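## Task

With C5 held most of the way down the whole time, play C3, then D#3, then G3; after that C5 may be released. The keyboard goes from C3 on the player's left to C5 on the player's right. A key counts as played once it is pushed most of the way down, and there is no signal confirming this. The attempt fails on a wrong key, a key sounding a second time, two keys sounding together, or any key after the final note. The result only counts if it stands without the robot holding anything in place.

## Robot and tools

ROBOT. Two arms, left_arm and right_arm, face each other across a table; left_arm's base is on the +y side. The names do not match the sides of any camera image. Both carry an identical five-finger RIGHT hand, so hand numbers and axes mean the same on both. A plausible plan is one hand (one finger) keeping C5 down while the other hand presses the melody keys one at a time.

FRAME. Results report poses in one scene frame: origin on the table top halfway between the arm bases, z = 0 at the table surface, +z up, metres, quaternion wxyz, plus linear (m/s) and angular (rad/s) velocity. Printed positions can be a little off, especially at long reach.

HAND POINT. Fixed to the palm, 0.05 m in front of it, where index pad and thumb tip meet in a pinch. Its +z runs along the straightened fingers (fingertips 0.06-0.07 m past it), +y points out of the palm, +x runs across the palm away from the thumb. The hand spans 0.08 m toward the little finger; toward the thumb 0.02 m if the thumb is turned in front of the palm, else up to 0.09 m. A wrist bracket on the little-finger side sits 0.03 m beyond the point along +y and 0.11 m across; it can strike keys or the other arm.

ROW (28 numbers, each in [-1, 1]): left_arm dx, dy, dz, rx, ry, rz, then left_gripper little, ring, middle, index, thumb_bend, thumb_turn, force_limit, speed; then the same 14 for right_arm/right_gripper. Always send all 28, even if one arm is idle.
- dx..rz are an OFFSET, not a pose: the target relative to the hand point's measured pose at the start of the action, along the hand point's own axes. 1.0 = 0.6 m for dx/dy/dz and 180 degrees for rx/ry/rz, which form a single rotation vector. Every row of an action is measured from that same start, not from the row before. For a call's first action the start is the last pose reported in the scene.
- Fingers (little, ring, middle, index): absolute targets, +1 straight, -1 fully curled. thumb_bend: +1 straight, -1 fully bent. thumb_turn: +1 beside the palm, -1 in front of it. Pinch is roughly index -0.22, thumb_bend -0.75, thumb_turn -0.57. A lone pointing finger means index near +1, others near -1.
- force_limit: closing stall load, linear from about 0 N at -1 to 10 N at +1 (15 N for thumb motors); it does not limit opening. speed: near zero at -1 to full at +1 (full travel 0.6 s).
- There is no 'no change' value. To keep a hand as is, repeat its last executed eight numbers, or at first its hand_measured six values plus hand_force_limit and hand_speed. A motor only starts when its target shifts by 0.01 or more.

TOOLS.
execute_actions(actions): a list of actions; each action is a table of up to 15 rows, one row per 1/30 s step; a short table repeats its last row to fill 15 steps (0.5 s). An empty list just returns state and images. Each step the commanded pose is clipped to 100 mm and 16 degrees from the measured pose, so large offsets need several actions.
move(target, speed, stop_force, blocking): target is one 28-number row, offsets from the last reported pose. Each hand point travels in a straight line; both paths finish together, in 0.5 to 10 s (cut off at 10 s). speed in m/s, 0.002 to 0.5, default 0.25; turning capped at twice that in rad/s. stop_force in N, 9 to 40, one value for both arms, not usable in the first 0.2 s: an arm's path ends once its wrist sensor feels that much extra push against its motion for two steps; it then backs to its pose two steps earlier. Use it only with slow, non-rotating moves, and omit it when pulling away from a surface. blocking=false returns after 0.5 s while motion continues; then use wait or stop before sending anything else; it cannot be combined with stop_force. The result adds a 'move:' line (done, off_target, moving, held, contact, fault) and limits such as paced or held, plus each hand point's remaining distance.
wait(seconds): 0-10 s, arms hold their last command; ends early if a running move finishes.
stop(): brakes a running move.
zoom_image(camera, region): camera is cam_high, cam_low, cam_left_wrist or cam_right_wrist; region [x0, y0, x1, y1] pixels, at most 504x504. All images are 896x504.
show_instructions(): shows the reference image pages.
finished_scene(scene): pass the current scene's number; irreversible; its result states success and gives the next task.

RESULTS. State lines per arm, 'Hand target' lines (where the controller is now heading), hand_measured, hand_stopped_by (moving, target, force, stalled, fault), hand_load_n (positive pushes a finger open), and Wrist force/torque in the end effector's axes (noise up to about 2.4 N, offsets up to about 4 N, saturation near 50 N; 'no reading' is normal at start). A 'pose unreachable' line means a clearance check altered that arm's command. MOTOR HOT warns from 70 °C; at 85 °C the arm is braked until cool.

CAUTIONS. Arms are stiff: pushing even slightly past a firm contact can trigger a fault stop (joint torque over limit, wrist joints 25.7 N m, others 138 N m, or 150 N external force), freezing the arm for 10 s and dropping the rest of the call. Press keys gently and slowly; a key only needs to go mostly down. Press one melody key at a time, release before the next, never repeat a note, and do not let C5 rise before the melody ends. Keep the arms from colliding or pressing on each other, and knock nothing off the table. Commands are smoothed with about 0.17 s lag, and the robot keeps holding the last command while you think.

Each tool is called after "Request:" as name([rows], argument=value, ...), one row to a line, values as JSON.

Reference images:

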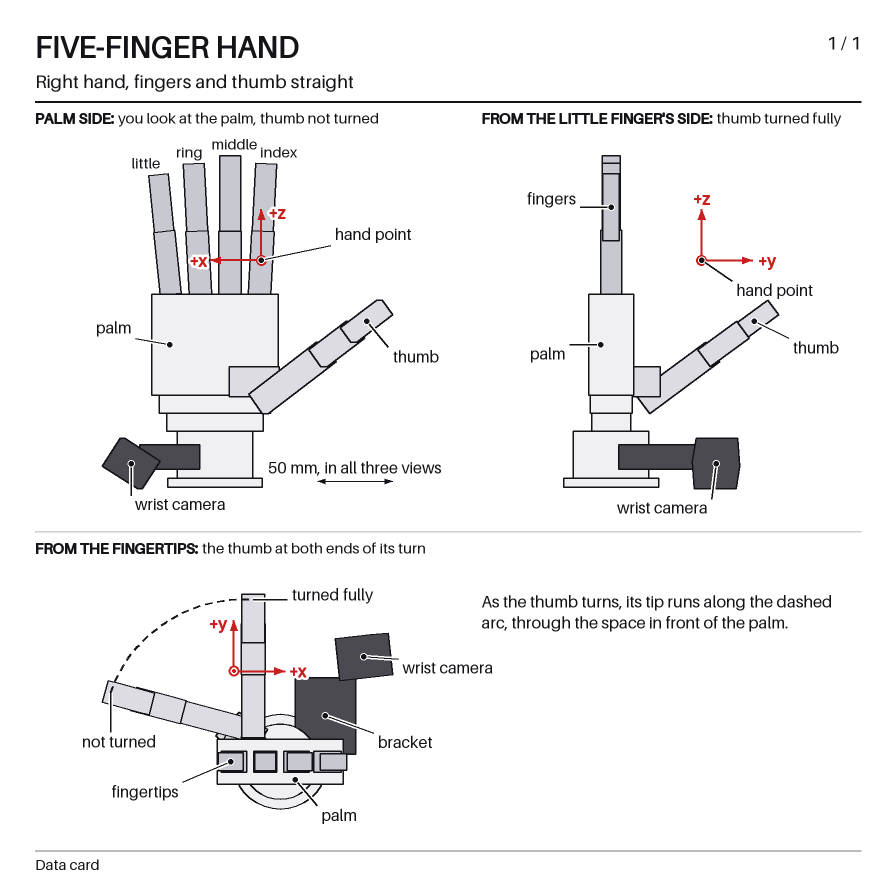

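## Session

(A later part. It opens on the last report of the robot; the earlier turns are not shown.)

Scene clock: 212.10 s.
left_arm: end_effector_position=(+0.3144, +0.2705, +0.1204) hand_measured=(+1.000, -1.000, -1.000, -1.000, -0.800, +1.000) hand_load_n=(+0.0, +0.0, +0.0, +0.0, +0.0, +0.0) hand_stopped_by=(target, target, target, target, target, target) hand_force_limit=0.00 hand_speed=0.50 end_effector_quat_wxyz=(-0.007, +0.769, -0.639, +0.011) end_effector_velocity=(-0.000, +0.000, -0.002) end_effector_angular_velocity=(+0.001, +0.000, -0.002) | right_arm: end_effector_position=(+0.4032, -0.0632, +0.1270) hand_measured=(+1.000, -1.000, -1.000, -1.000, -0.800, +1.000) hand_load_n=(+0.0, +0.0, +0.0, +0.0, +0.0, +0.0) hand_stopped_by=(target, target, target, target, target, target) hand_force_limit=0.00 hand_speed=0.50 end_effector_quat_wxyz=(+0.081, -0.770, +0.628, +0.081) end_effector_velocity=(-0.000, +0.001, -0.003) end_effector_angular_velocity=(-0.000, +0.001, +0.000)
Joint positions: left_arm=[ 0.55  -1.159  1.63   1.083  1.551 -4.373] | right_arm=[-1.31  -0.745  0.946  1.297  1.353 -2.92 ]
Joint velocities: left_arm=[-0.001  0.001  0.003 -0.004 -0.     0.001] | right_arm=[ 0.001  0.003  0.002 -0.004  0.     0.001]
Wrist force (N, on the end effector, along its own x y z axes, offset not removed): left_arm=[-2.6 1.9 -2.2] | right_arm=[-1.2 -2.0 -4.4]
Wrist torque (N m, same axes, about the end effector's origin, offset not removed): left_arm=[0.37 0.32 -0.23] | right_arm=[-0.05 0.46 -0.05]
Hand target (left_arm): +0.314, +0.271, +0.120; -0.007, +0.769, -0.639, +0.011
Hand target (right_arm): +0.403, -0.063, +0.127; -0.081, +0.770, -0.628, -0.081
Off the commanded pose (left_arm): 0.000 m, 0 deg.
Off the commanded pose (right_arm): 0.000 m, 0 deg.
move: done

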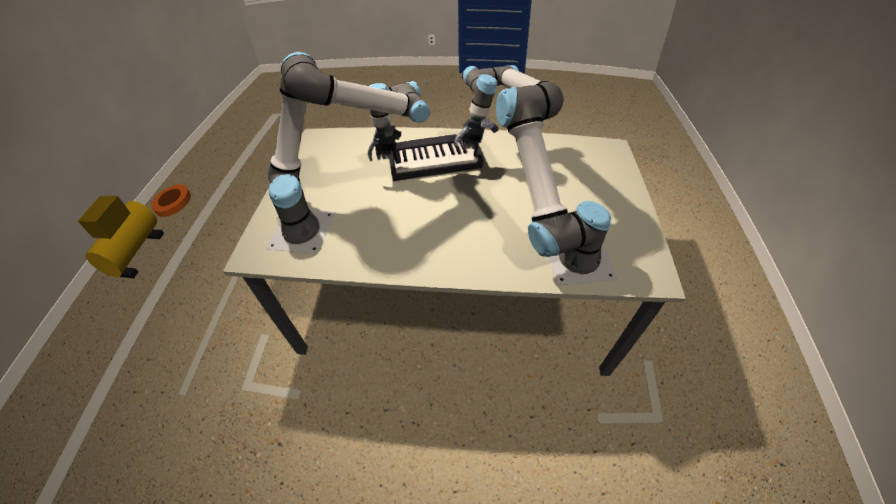

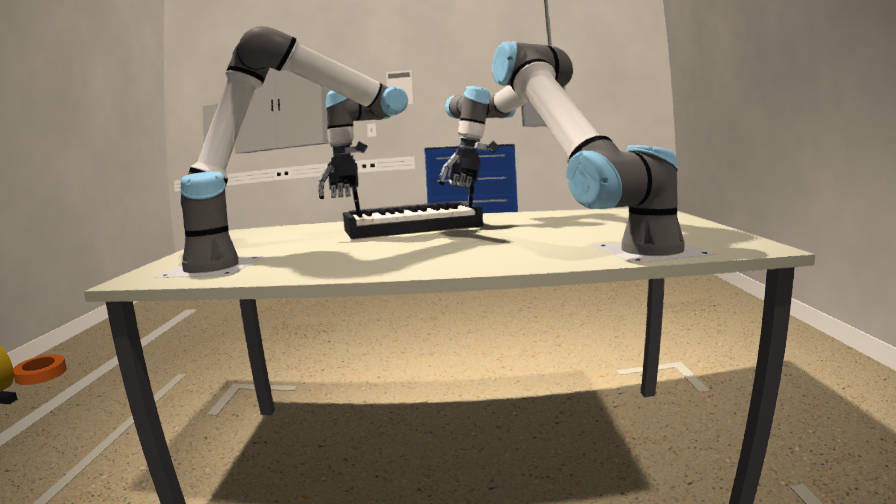

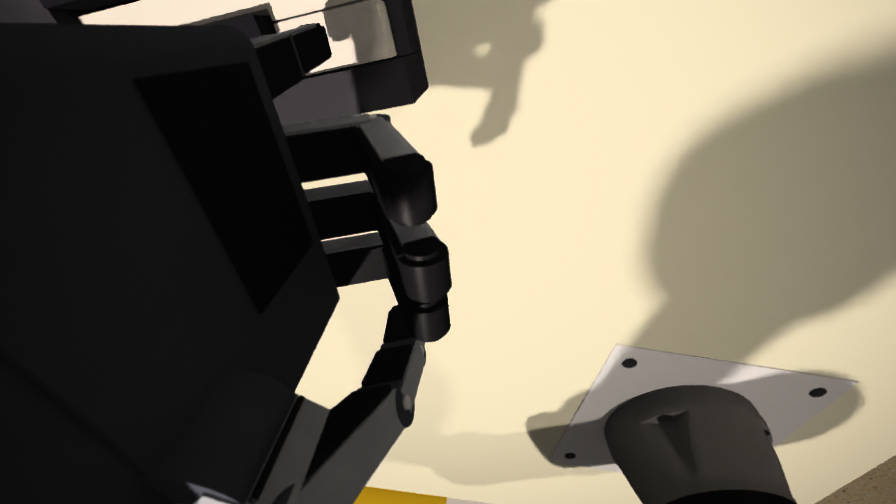

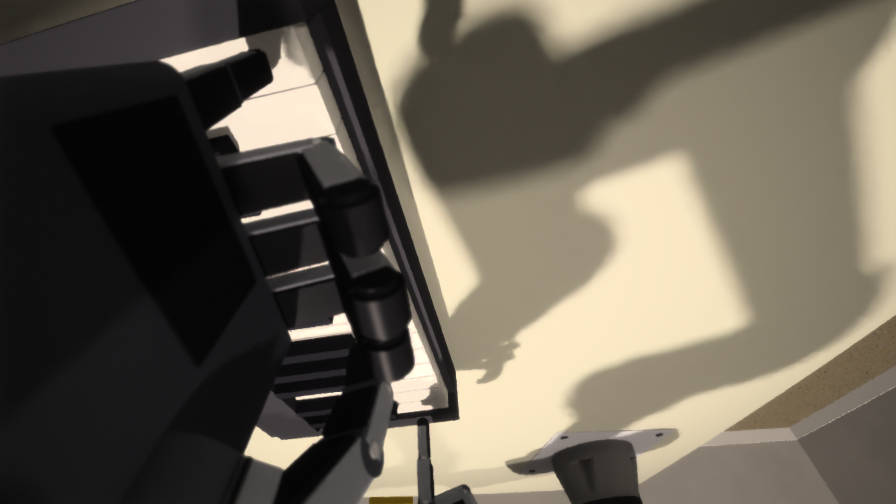

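Request:
move(target=[0,0,0,0,0,0, 1,-1,-1,-1,-0.8,1,0,0.5, 0.0013,0,0.015,0,0,0, 1,-1,-1,-1,-0.8,1,0,0.5], speed=0.015, stop_force=9)

Request:
zoom_image(camera="cam_right_wrist", region=[180, 0, 400, 150])

Request:
zoom_image(camera="cam_low", region=[430, 185, 500, 235])

Scene clock: 220.90 s.
left_arm: end_effector_position=(+0.3144, +0.2706, +0.1203) hand_measured=(+1.000, -1.000, -1.000, -1.000, -0.800, +1.000) hand_load_n=(+0.0, +0.0, +0.0, +0.0, +0.0, +0.0) hand_stopped_by=(target, target, target, target, target, target) hand_force_limit=0.00 hand_speed=0.50 end_effector_quat_wxyz=(-0.007, +0.769, -0.639, +0.011) end_effector_velocity=(+0.000, +0.000, -0.000) end_effector_angular_velocity=(+0.000, -0.000, +0.000) | right_arm: end_effector_position=(+0.4032, -0.0619, +0.1184) hand_measured=(+1.000, -1.000, -1.000, -1.000, -0.800, +1.000) hand_load_n=(+0.0, +0.0, +0.0, +0.0, +0.0, +0.0) hand_stopped_by=(target, target, target, target, target, target) hand_force_limit=0.00 hand_speed=0.50 end_effector_quat_wxyz=(+0.081, -0.770, +0.628, +0.081) end_effector_velocity=(+0.000, +0.001, -0.002) end_effector_angular_velocity=(+0.001, -0.002, +0.000)
Joint positions: left_arm=[ 0.55  -1.159  1.63   1.083  1.551 -4.373] | right_arm=[-1.308 -0.738  0.955  1.28   1.353 -2.918]
Joint velocities: left_arm=[ 0.  0. -0.  0. -0.  0.] | right_arm=[ 0.001  0.002  0.002 -0.006  0.     0.001]
Wrist force (N, on the end effector, along its own x y z axes, offset not removed): left_arm=[-1.0 0.8 0.9] | right_arm=[-0.5 0.8 -3.0]
Wrist torque (N m, same axes, about the end effector's origin, offset not removed): left_arm=[0.10 0.04 -0.17] | right_arm=[0.24 0.21 0.06]
Hand target (left_arm): +0.314, +0.271, +0.120; -0.007, +0.769, -0.639, +0.011
Hand target (right_arm): +0.403, -0.062, +0.118; -0.081, +0.770, -0.628, -0.081
Off the commanded pose (left_arm): 0.000 m, 0 deg.
Off the commanded pose (right_arm): 0.000 m, 0 deg.
move: done

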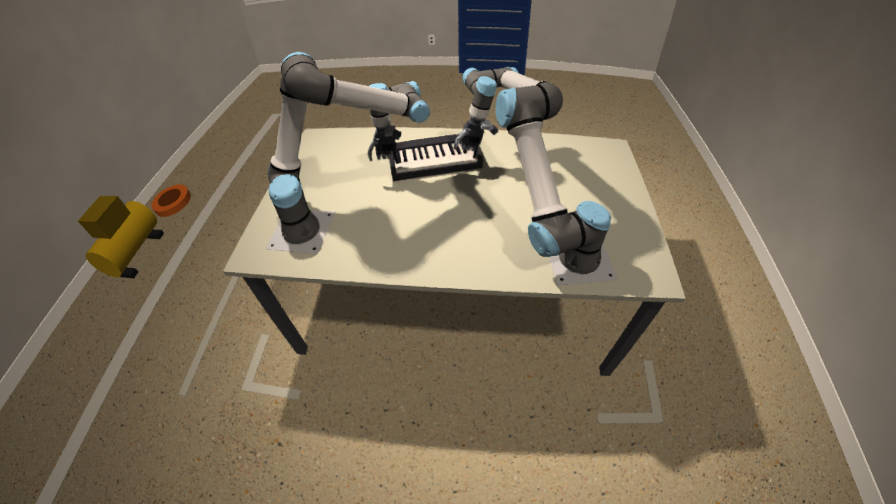

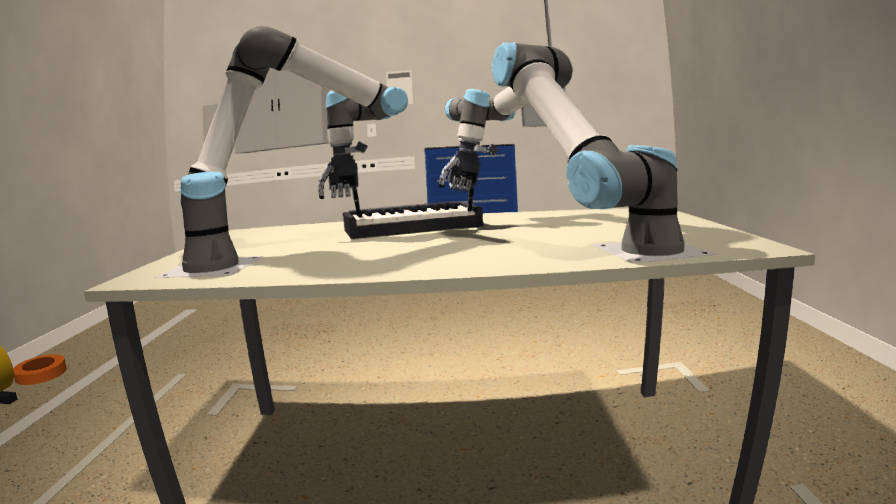

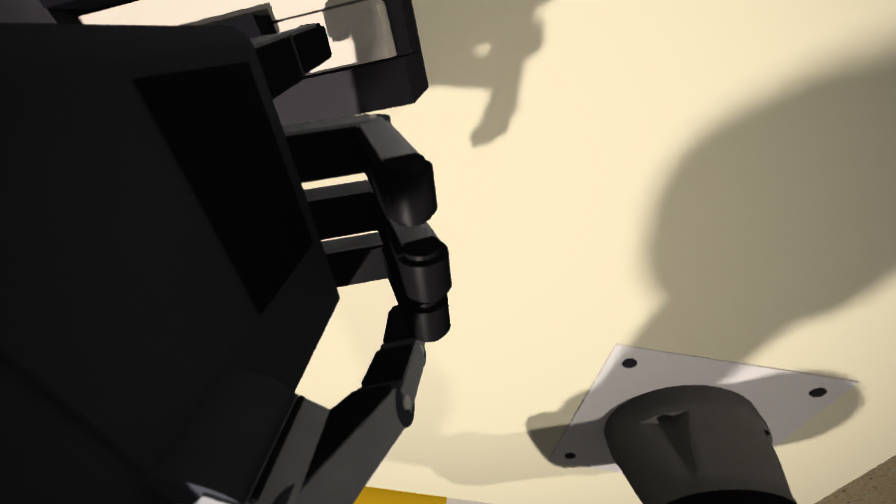

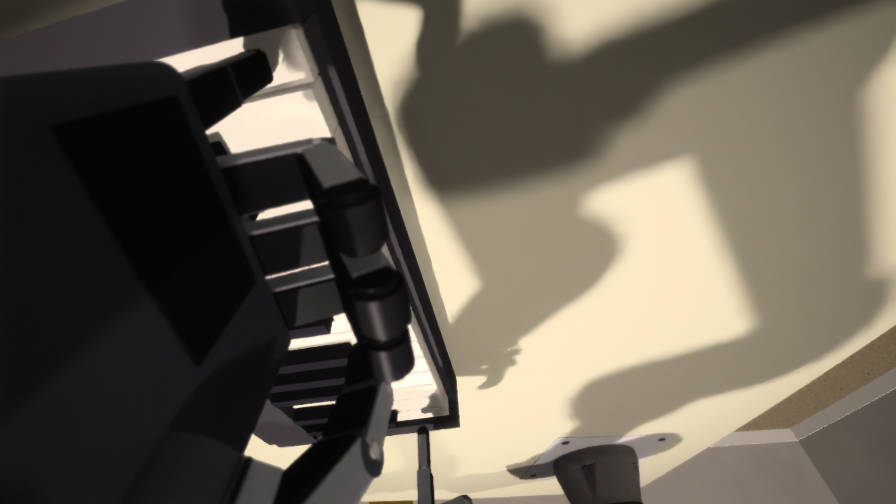

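Region (180, 0, 400, 150) of cam_right_wrist's 896x504 image, scaled by 2.291, with more detail than that image has; it fills the top 344 rows of this view, and the rest is white.

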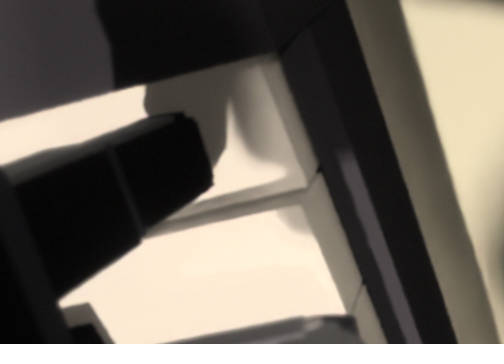

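Region (430, 185, 500, 235) of cam_low's 896x504 image, scaled by 7.200, with more detail than that image has; it fills the top 360 rows of this view, and the rest is white.

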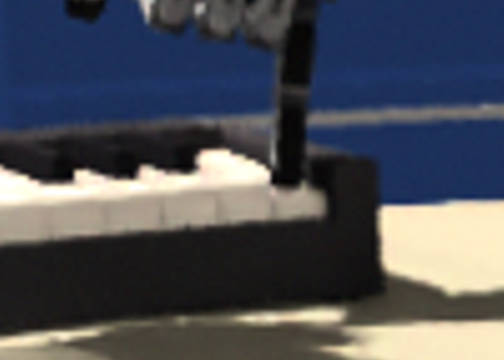

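Request:
move(target=[0,0,0,0,0,0, 1,-1,-1,-1,-0.8,1,0,0.5, 0.002,0,0.0133,0,0,0, 1,-1,-1,-1,-0.8,1,0,0.5], speed=0.003, stop_force=10)

Request:
zoom_image(camera="cam_low", region=[430, 185, 500, 235])

Scene clock: 227.40 s.
left_arm: end_effector_position=(+0.3144, +0.2705, +0.1204) hand_measured=(+1.000, -1.000, -1.000, -1.000, -0.800, +1.000) hand_load_n=(+0.0, +0.0, +0.0, +0.0, +0.0, +0.0) hand_stopped_by=(target, target, target, target, target, target) hand_force_limit=0.00 hand_speed=0.50 end_effector_quat_wxyz=(-0.007, +0.769, -0.639, +0.011) end_effector_velocity=(-0.000, +0.000, -0.000) end_effector_angular_velocity=(+0.001, +0.001, -0.001) | right_arm: end_effector_position=(+0.4031, -0.0616, +0.1141) hand_measured=(+1.000, -1.000, -1.000, -1.000, -0.800, +1.000) hand_load_n=(-0.5, +0.0, +0.0, +0.0, +0.0, +0.0) hand_stopped_by=(target, target, target, target, target, target) hand_force_limit=0.00 hand_speed=0.50 end_effector_quat_wxyz=(+0.081, -0.770, +0.628, +0.081) end_effector_velocity=(-0.000, -0.000, +0.000) end_effector_angular_velocity=(-0.001, +0.001, +0.000)
Joint positions: left_arm=[ 0.55  -1.159  1.63   1.083  1.551 -4.373] | right_arm=[-1.308 -0.734  0.96   1.272  1.353 -2.917]
Joint velocities: left_arm=[-0.     0.001  0.     0.    -0.     0.   ] | right_arm=[ 0.001  0.    -0.001  0.003  0.001  0.   ]
Wrist force (N, on the end effector, along its own x y z axes, offset not removed): left_arm=[0.2 2.8 0.3] | right_arm=[2.1 5.7 -10.9]
Wrist torque (N m, same axes, about the end effector's origin, offset not removed): left_arm=[0.36 -0.13 0.01] | right_arm=[1.52 0.62 0.38]
Hand target (left_arm): +0.314, +0.271, +0.120; -0.007, +0.769, -0.639, +0.011
Hand target (right_arm): +0.403, -0.062, +0.114; -0.081, +0.770, -0.628, -0.081
Off the commanded pose (left_arm): 0.000 m, 0 deg.
Off the commanded pose (right_arm): 0.004 m, 0 deg.
move: contact (right_arm)

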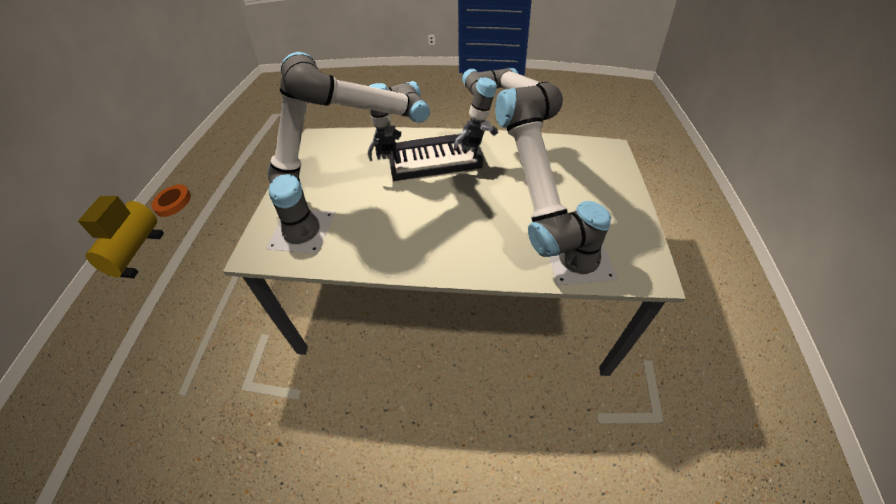

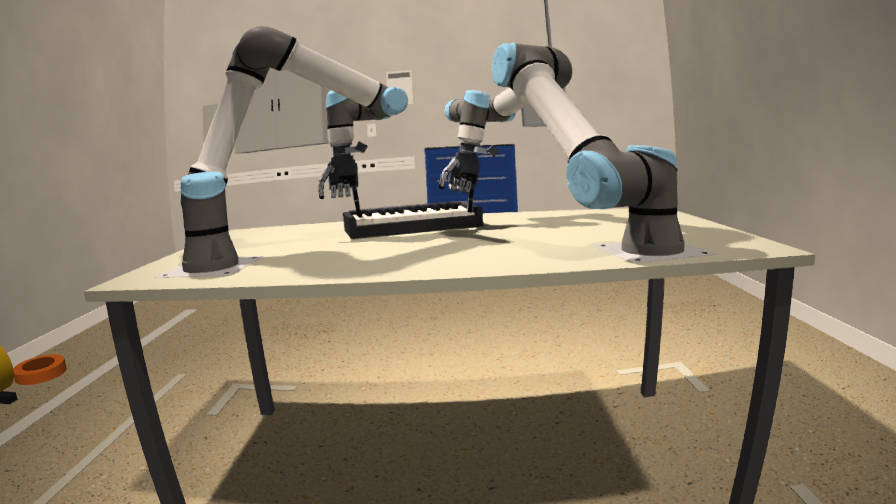

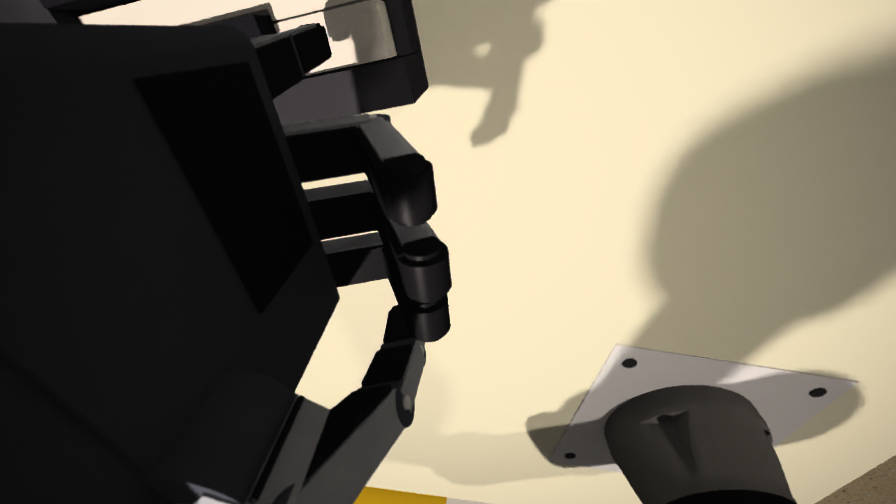

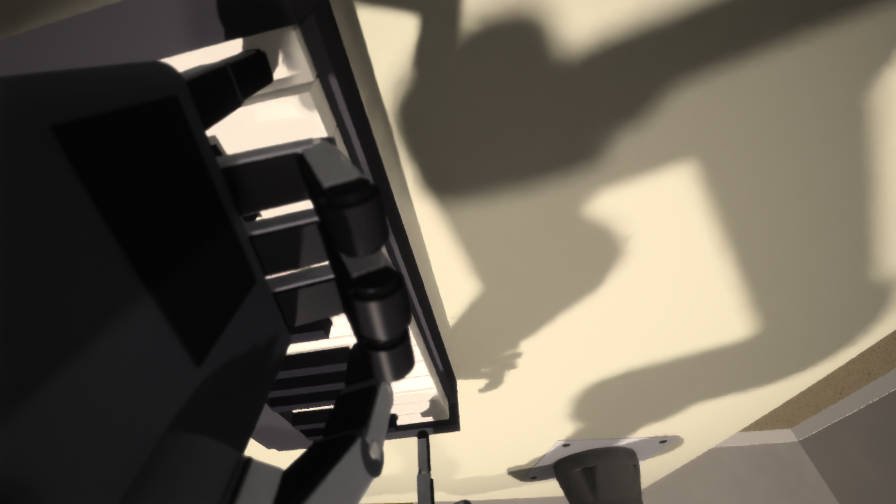

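Region (430, 185, 500, 235) of cam_low's 896x504 image, scaled by 7.200, with more detail than that image has; it fills the top 360 rows of this view, and the rest is white.

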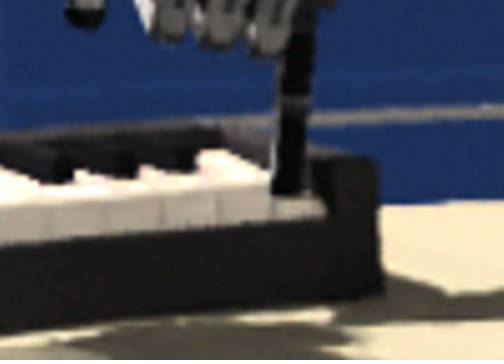

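Request:
move(target=[0.0015,0,0.0183,0,0,0, 1,-1,-1,-1,-0.8,1,0,0.5, 0,0,0,0,0,0, 1,-1,-1,-1,-0.8,1,0,0.5], speed=0.015, stop_force=9)

Request:
move(target=[0.001,0,0.023,0,0,0, 1,-1,-1,-1,-0.8,1,0,0.5, 0,0,0,0,0,0, 1,-1,-1,-1,-0.8,1,0,0.5], speed=0.004, stop_force=10)

Request:
zoom_image(camera="cam_low", region=[335, 190, 495, 245])

Request:
zoom_image(camera="cam_left_wrist", region=[230, 0, 450, 150])

Scene clock: 241.83 s.
left_arm: end_effector_position=(+0.3148, +0.2696, +0.1097) hand_measured=(+1.000, -1.000, -1.000, -1.000, -0.800, +1.000) hand_load_n=(+0.0, +0.0, +0.0, +0.0, +0.0, +0.0) hand_stopped_by=(target, target, target, target, target, target) hand_force_limit=0.00 hand_speed=0.50 end_effector_quat_wxyz=(-0.007, +0.769, -0.639, +0.011) end_effector_velocity=(+0.000, +0.000, -0.003) end_effector_angular_velocity=(+0.000, +0.001, +0.000) | right_arm: end_effector_position=(+0.4031, -0.0616, +0.1142) hand_measured=(+1.000, -1.000, -1.000, -1.000, -0.800, +1.000) hand_load_n=(-0.5, +0.0, +0.0, +0.0, +0.0, +0.0) hand_stopped_by=(target, target, target, target, target, target) hand_force_limit=0.00 hand_speed=0.50 end_effector_quat_wxyz=(+0.081, -0.770, +0.628, +0.081) end_effector_velocity=(-0.000, -0.000, -0.000) end_effector_angular_velocity=(-0.000, +0.001, -0.001)
Joint positions: left_arm=[ 0.55  -1.145  1.64   1.059  1.551 -4.374] | right_arm=[-1.308 -0.734  0.96   1.272  1.353 -2.917]
Joint velocities: left_arm=[ 0.001  0.004  0.002 -0.005  0.     0.   ] | right_arm=[ 0.     0.     0.     0.001 -0.     0.001]
Wrist force (N, on the end effector, along its own x y z axes, offset not removed): left_arm=[-0.9 1.3 -1.1] | right_arm=[-1.4 1.3 -11.1]
Wrist torque (N m, same axes, about the end effector's origin, offset not removed): left_arm=[0.27 0.04 -0.13] | right_arm=[0.80 1.12 0.06]
Hand target (left_arm): +0.315, +0.270, +0.109; -0.007, +0.769, -0.639, +0.011
Hand target (right_arm): +0.403, -0.062, +0.114; -0.081, +0.770, -0.628, -0.081
Off the commanded pose (left_arm): 0.000 m, 0 deg.
Off the commanded pose (right_arm): 0.000 m, 0 deg.
move: done

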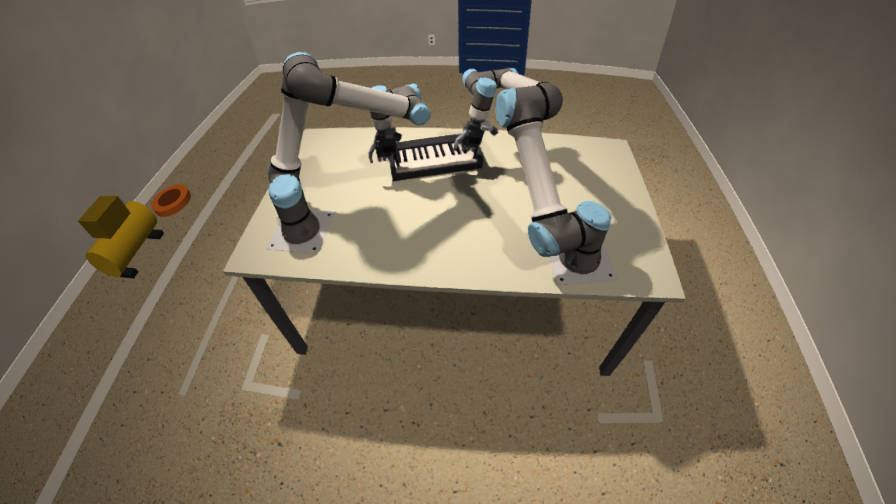

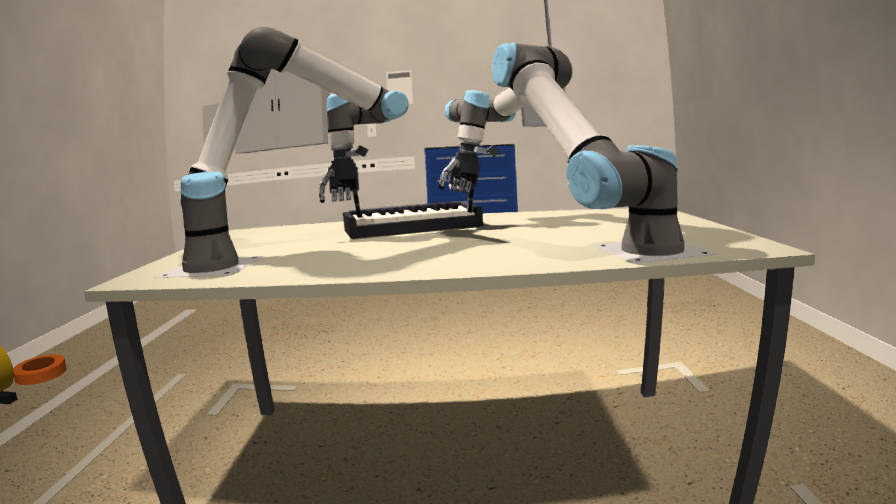

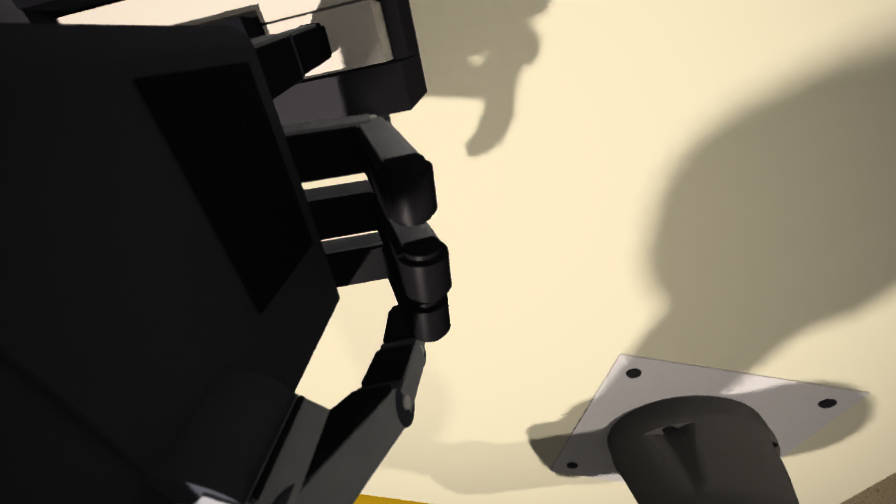

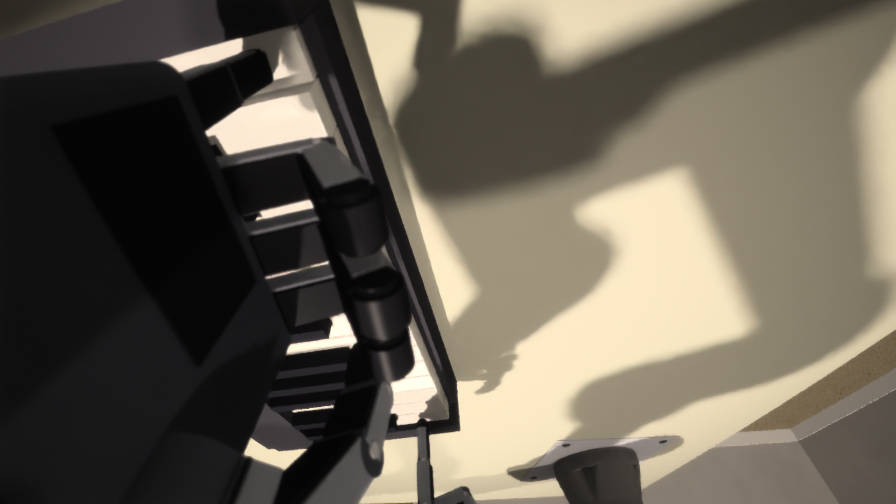

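Scene clock: 245.23 s.
left_arm: end_effector_position=(+0.3152, +0.2691, +0.0976) hand_measured=(+1.000, -1.000, -1.000, -1.000, -0.800, +1.000) hand_load_n=(-1.0, +0.0, +0.0, +0.0, +0.0, +0.0) hand_stopped_by=(target, target, target, target, target, target) hand_force_limit=0.00 hand_speed=0.50 end_effector_quat_wxyz=(-0.007, +0.769, -0.639, +0.011) end_effector_velocity=(-0.001, +0.001, +0.001) end_effector_angular_velocity=(+0.003, +0.002, +0.002) | right_arm: end_effector_position=(+0.4031, -0.0616, +0.1141) hand_measured=(+1.000, -1.000, -1.000, -1.000, -0.800, +1.000) hand_load_n=(-0.5, +0.0, +0.0, +0.0, +0.0, +0.0) hand_stopped_by=(target, target, target, target, target, target) hand_force_limit=0.00 hand_speed=0.50 end_effector_quat_wxyz=(+0.081, -0.770, +0.628, +0.081) end_effector_velocity=(+0.001, -0.000, +0.000) end_effector_angular_velocity=(+0.000, -0.001, -0.001)
Joint positions: left_arm=[ 0.55  -1.13   1.652  1.032  1.551 -4.373] | right_arm=[-1.308 -0.734  0.96   1.272  1.353 -2.917]
Joint velocities: left_arm=[ 0.    -0.002  0.     0.005 -0.    -0.002] | right_arm=[-0.001 -0.    -0.    -0.     0.     0.   ]
Wrist force (N, on the end effector, along its own x y z axes, offset not removed): left_arm=[-3.6 2.0 -15.9] | right_arm=[-1.3 0.2 -10.4]
Wrist torque (N m, same axes, about the end effector's origin, offset not removed): left_arm=[1.12 1.19 -0.25] | right_arm=[0.58 0.90 0.02]
Hand target (left_arm): +0.315, +0.269, +0.098; -0.007, +0.769, -0.639, +0.011
Hand target (right_arm): +0.403, -0.062, +0.114; -0.081, +0.770, -0.628, -0.081
Off the commanded pose (left_arm): 0.002 m, 0 deg.
Off the commanded pose (right_arm): 0.000 m, 0 deg.
move: contact (left_arm)

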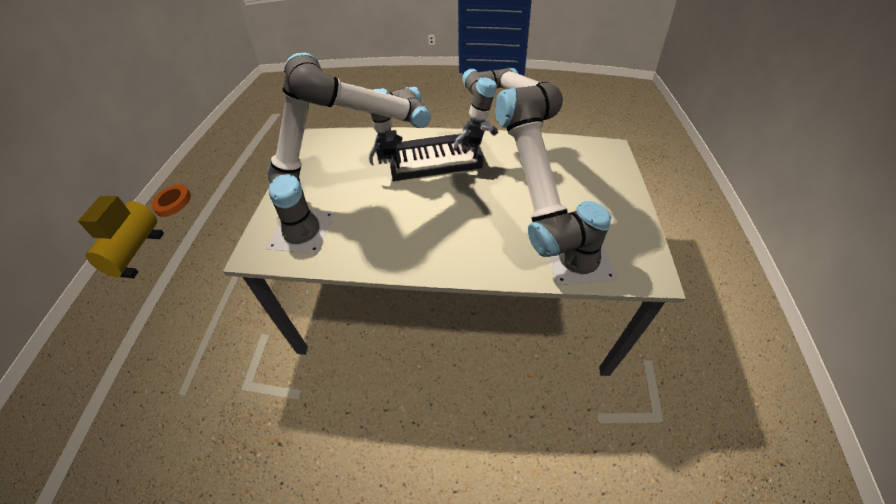

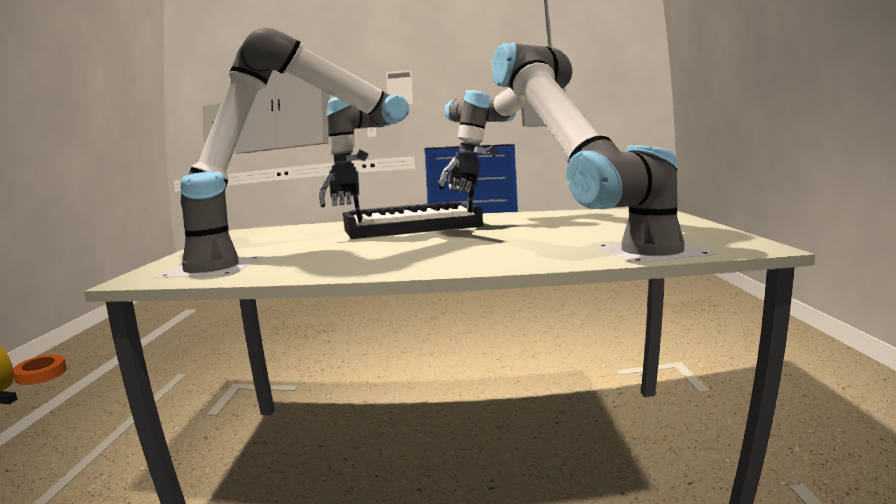

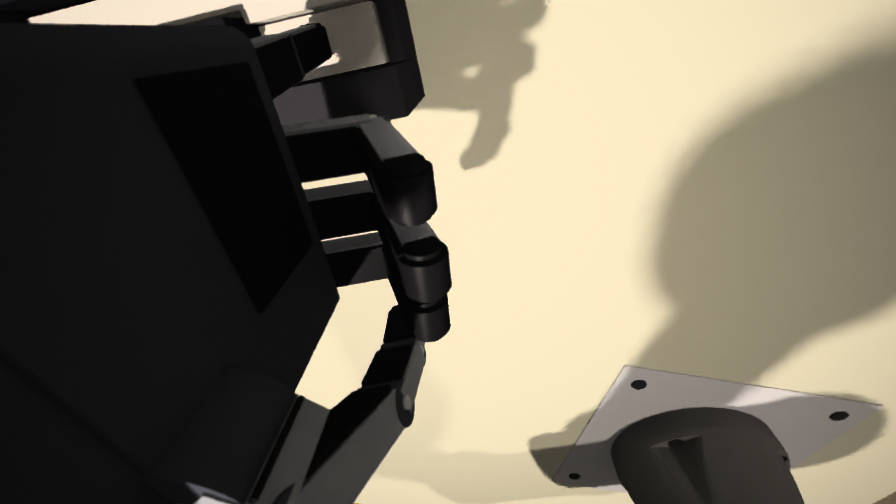

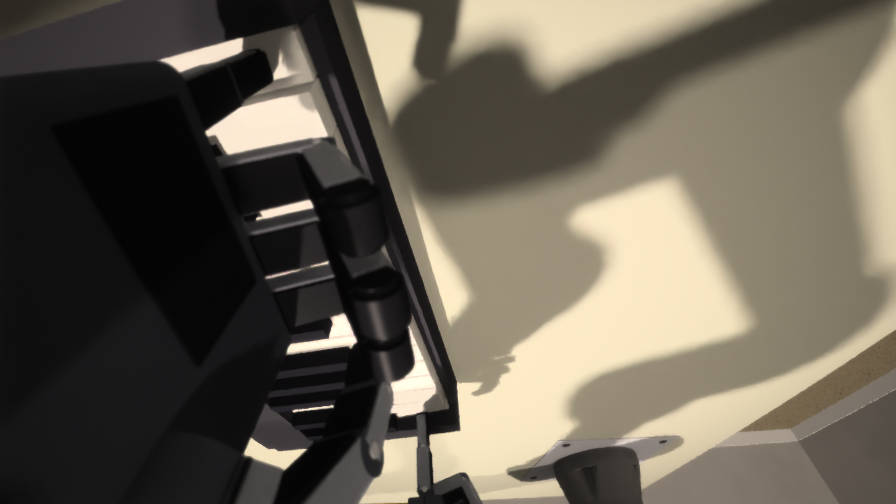

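Region (335, 190, 495, 245) of cam_low's 896x504 image, scaled by 3.150, with more detail than that image has; it fills the top 173 rows of this view, and the rest is white.

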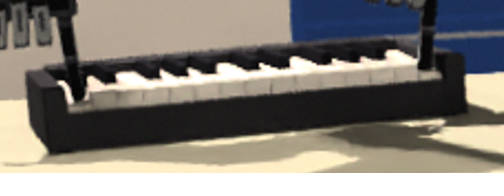

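Region (230, 0, 450, 150) of cam_left_wrist's 896x504 image, scaled by 2.291, with more detail than that image has; it fills the top 344 rows of this view, and the rest is white.

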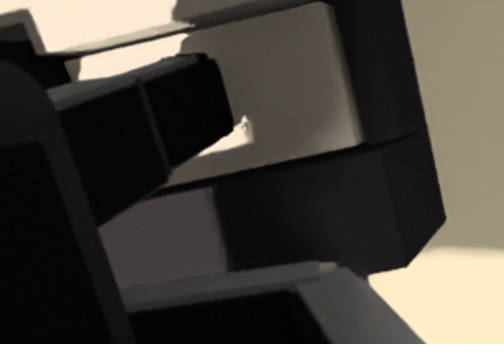

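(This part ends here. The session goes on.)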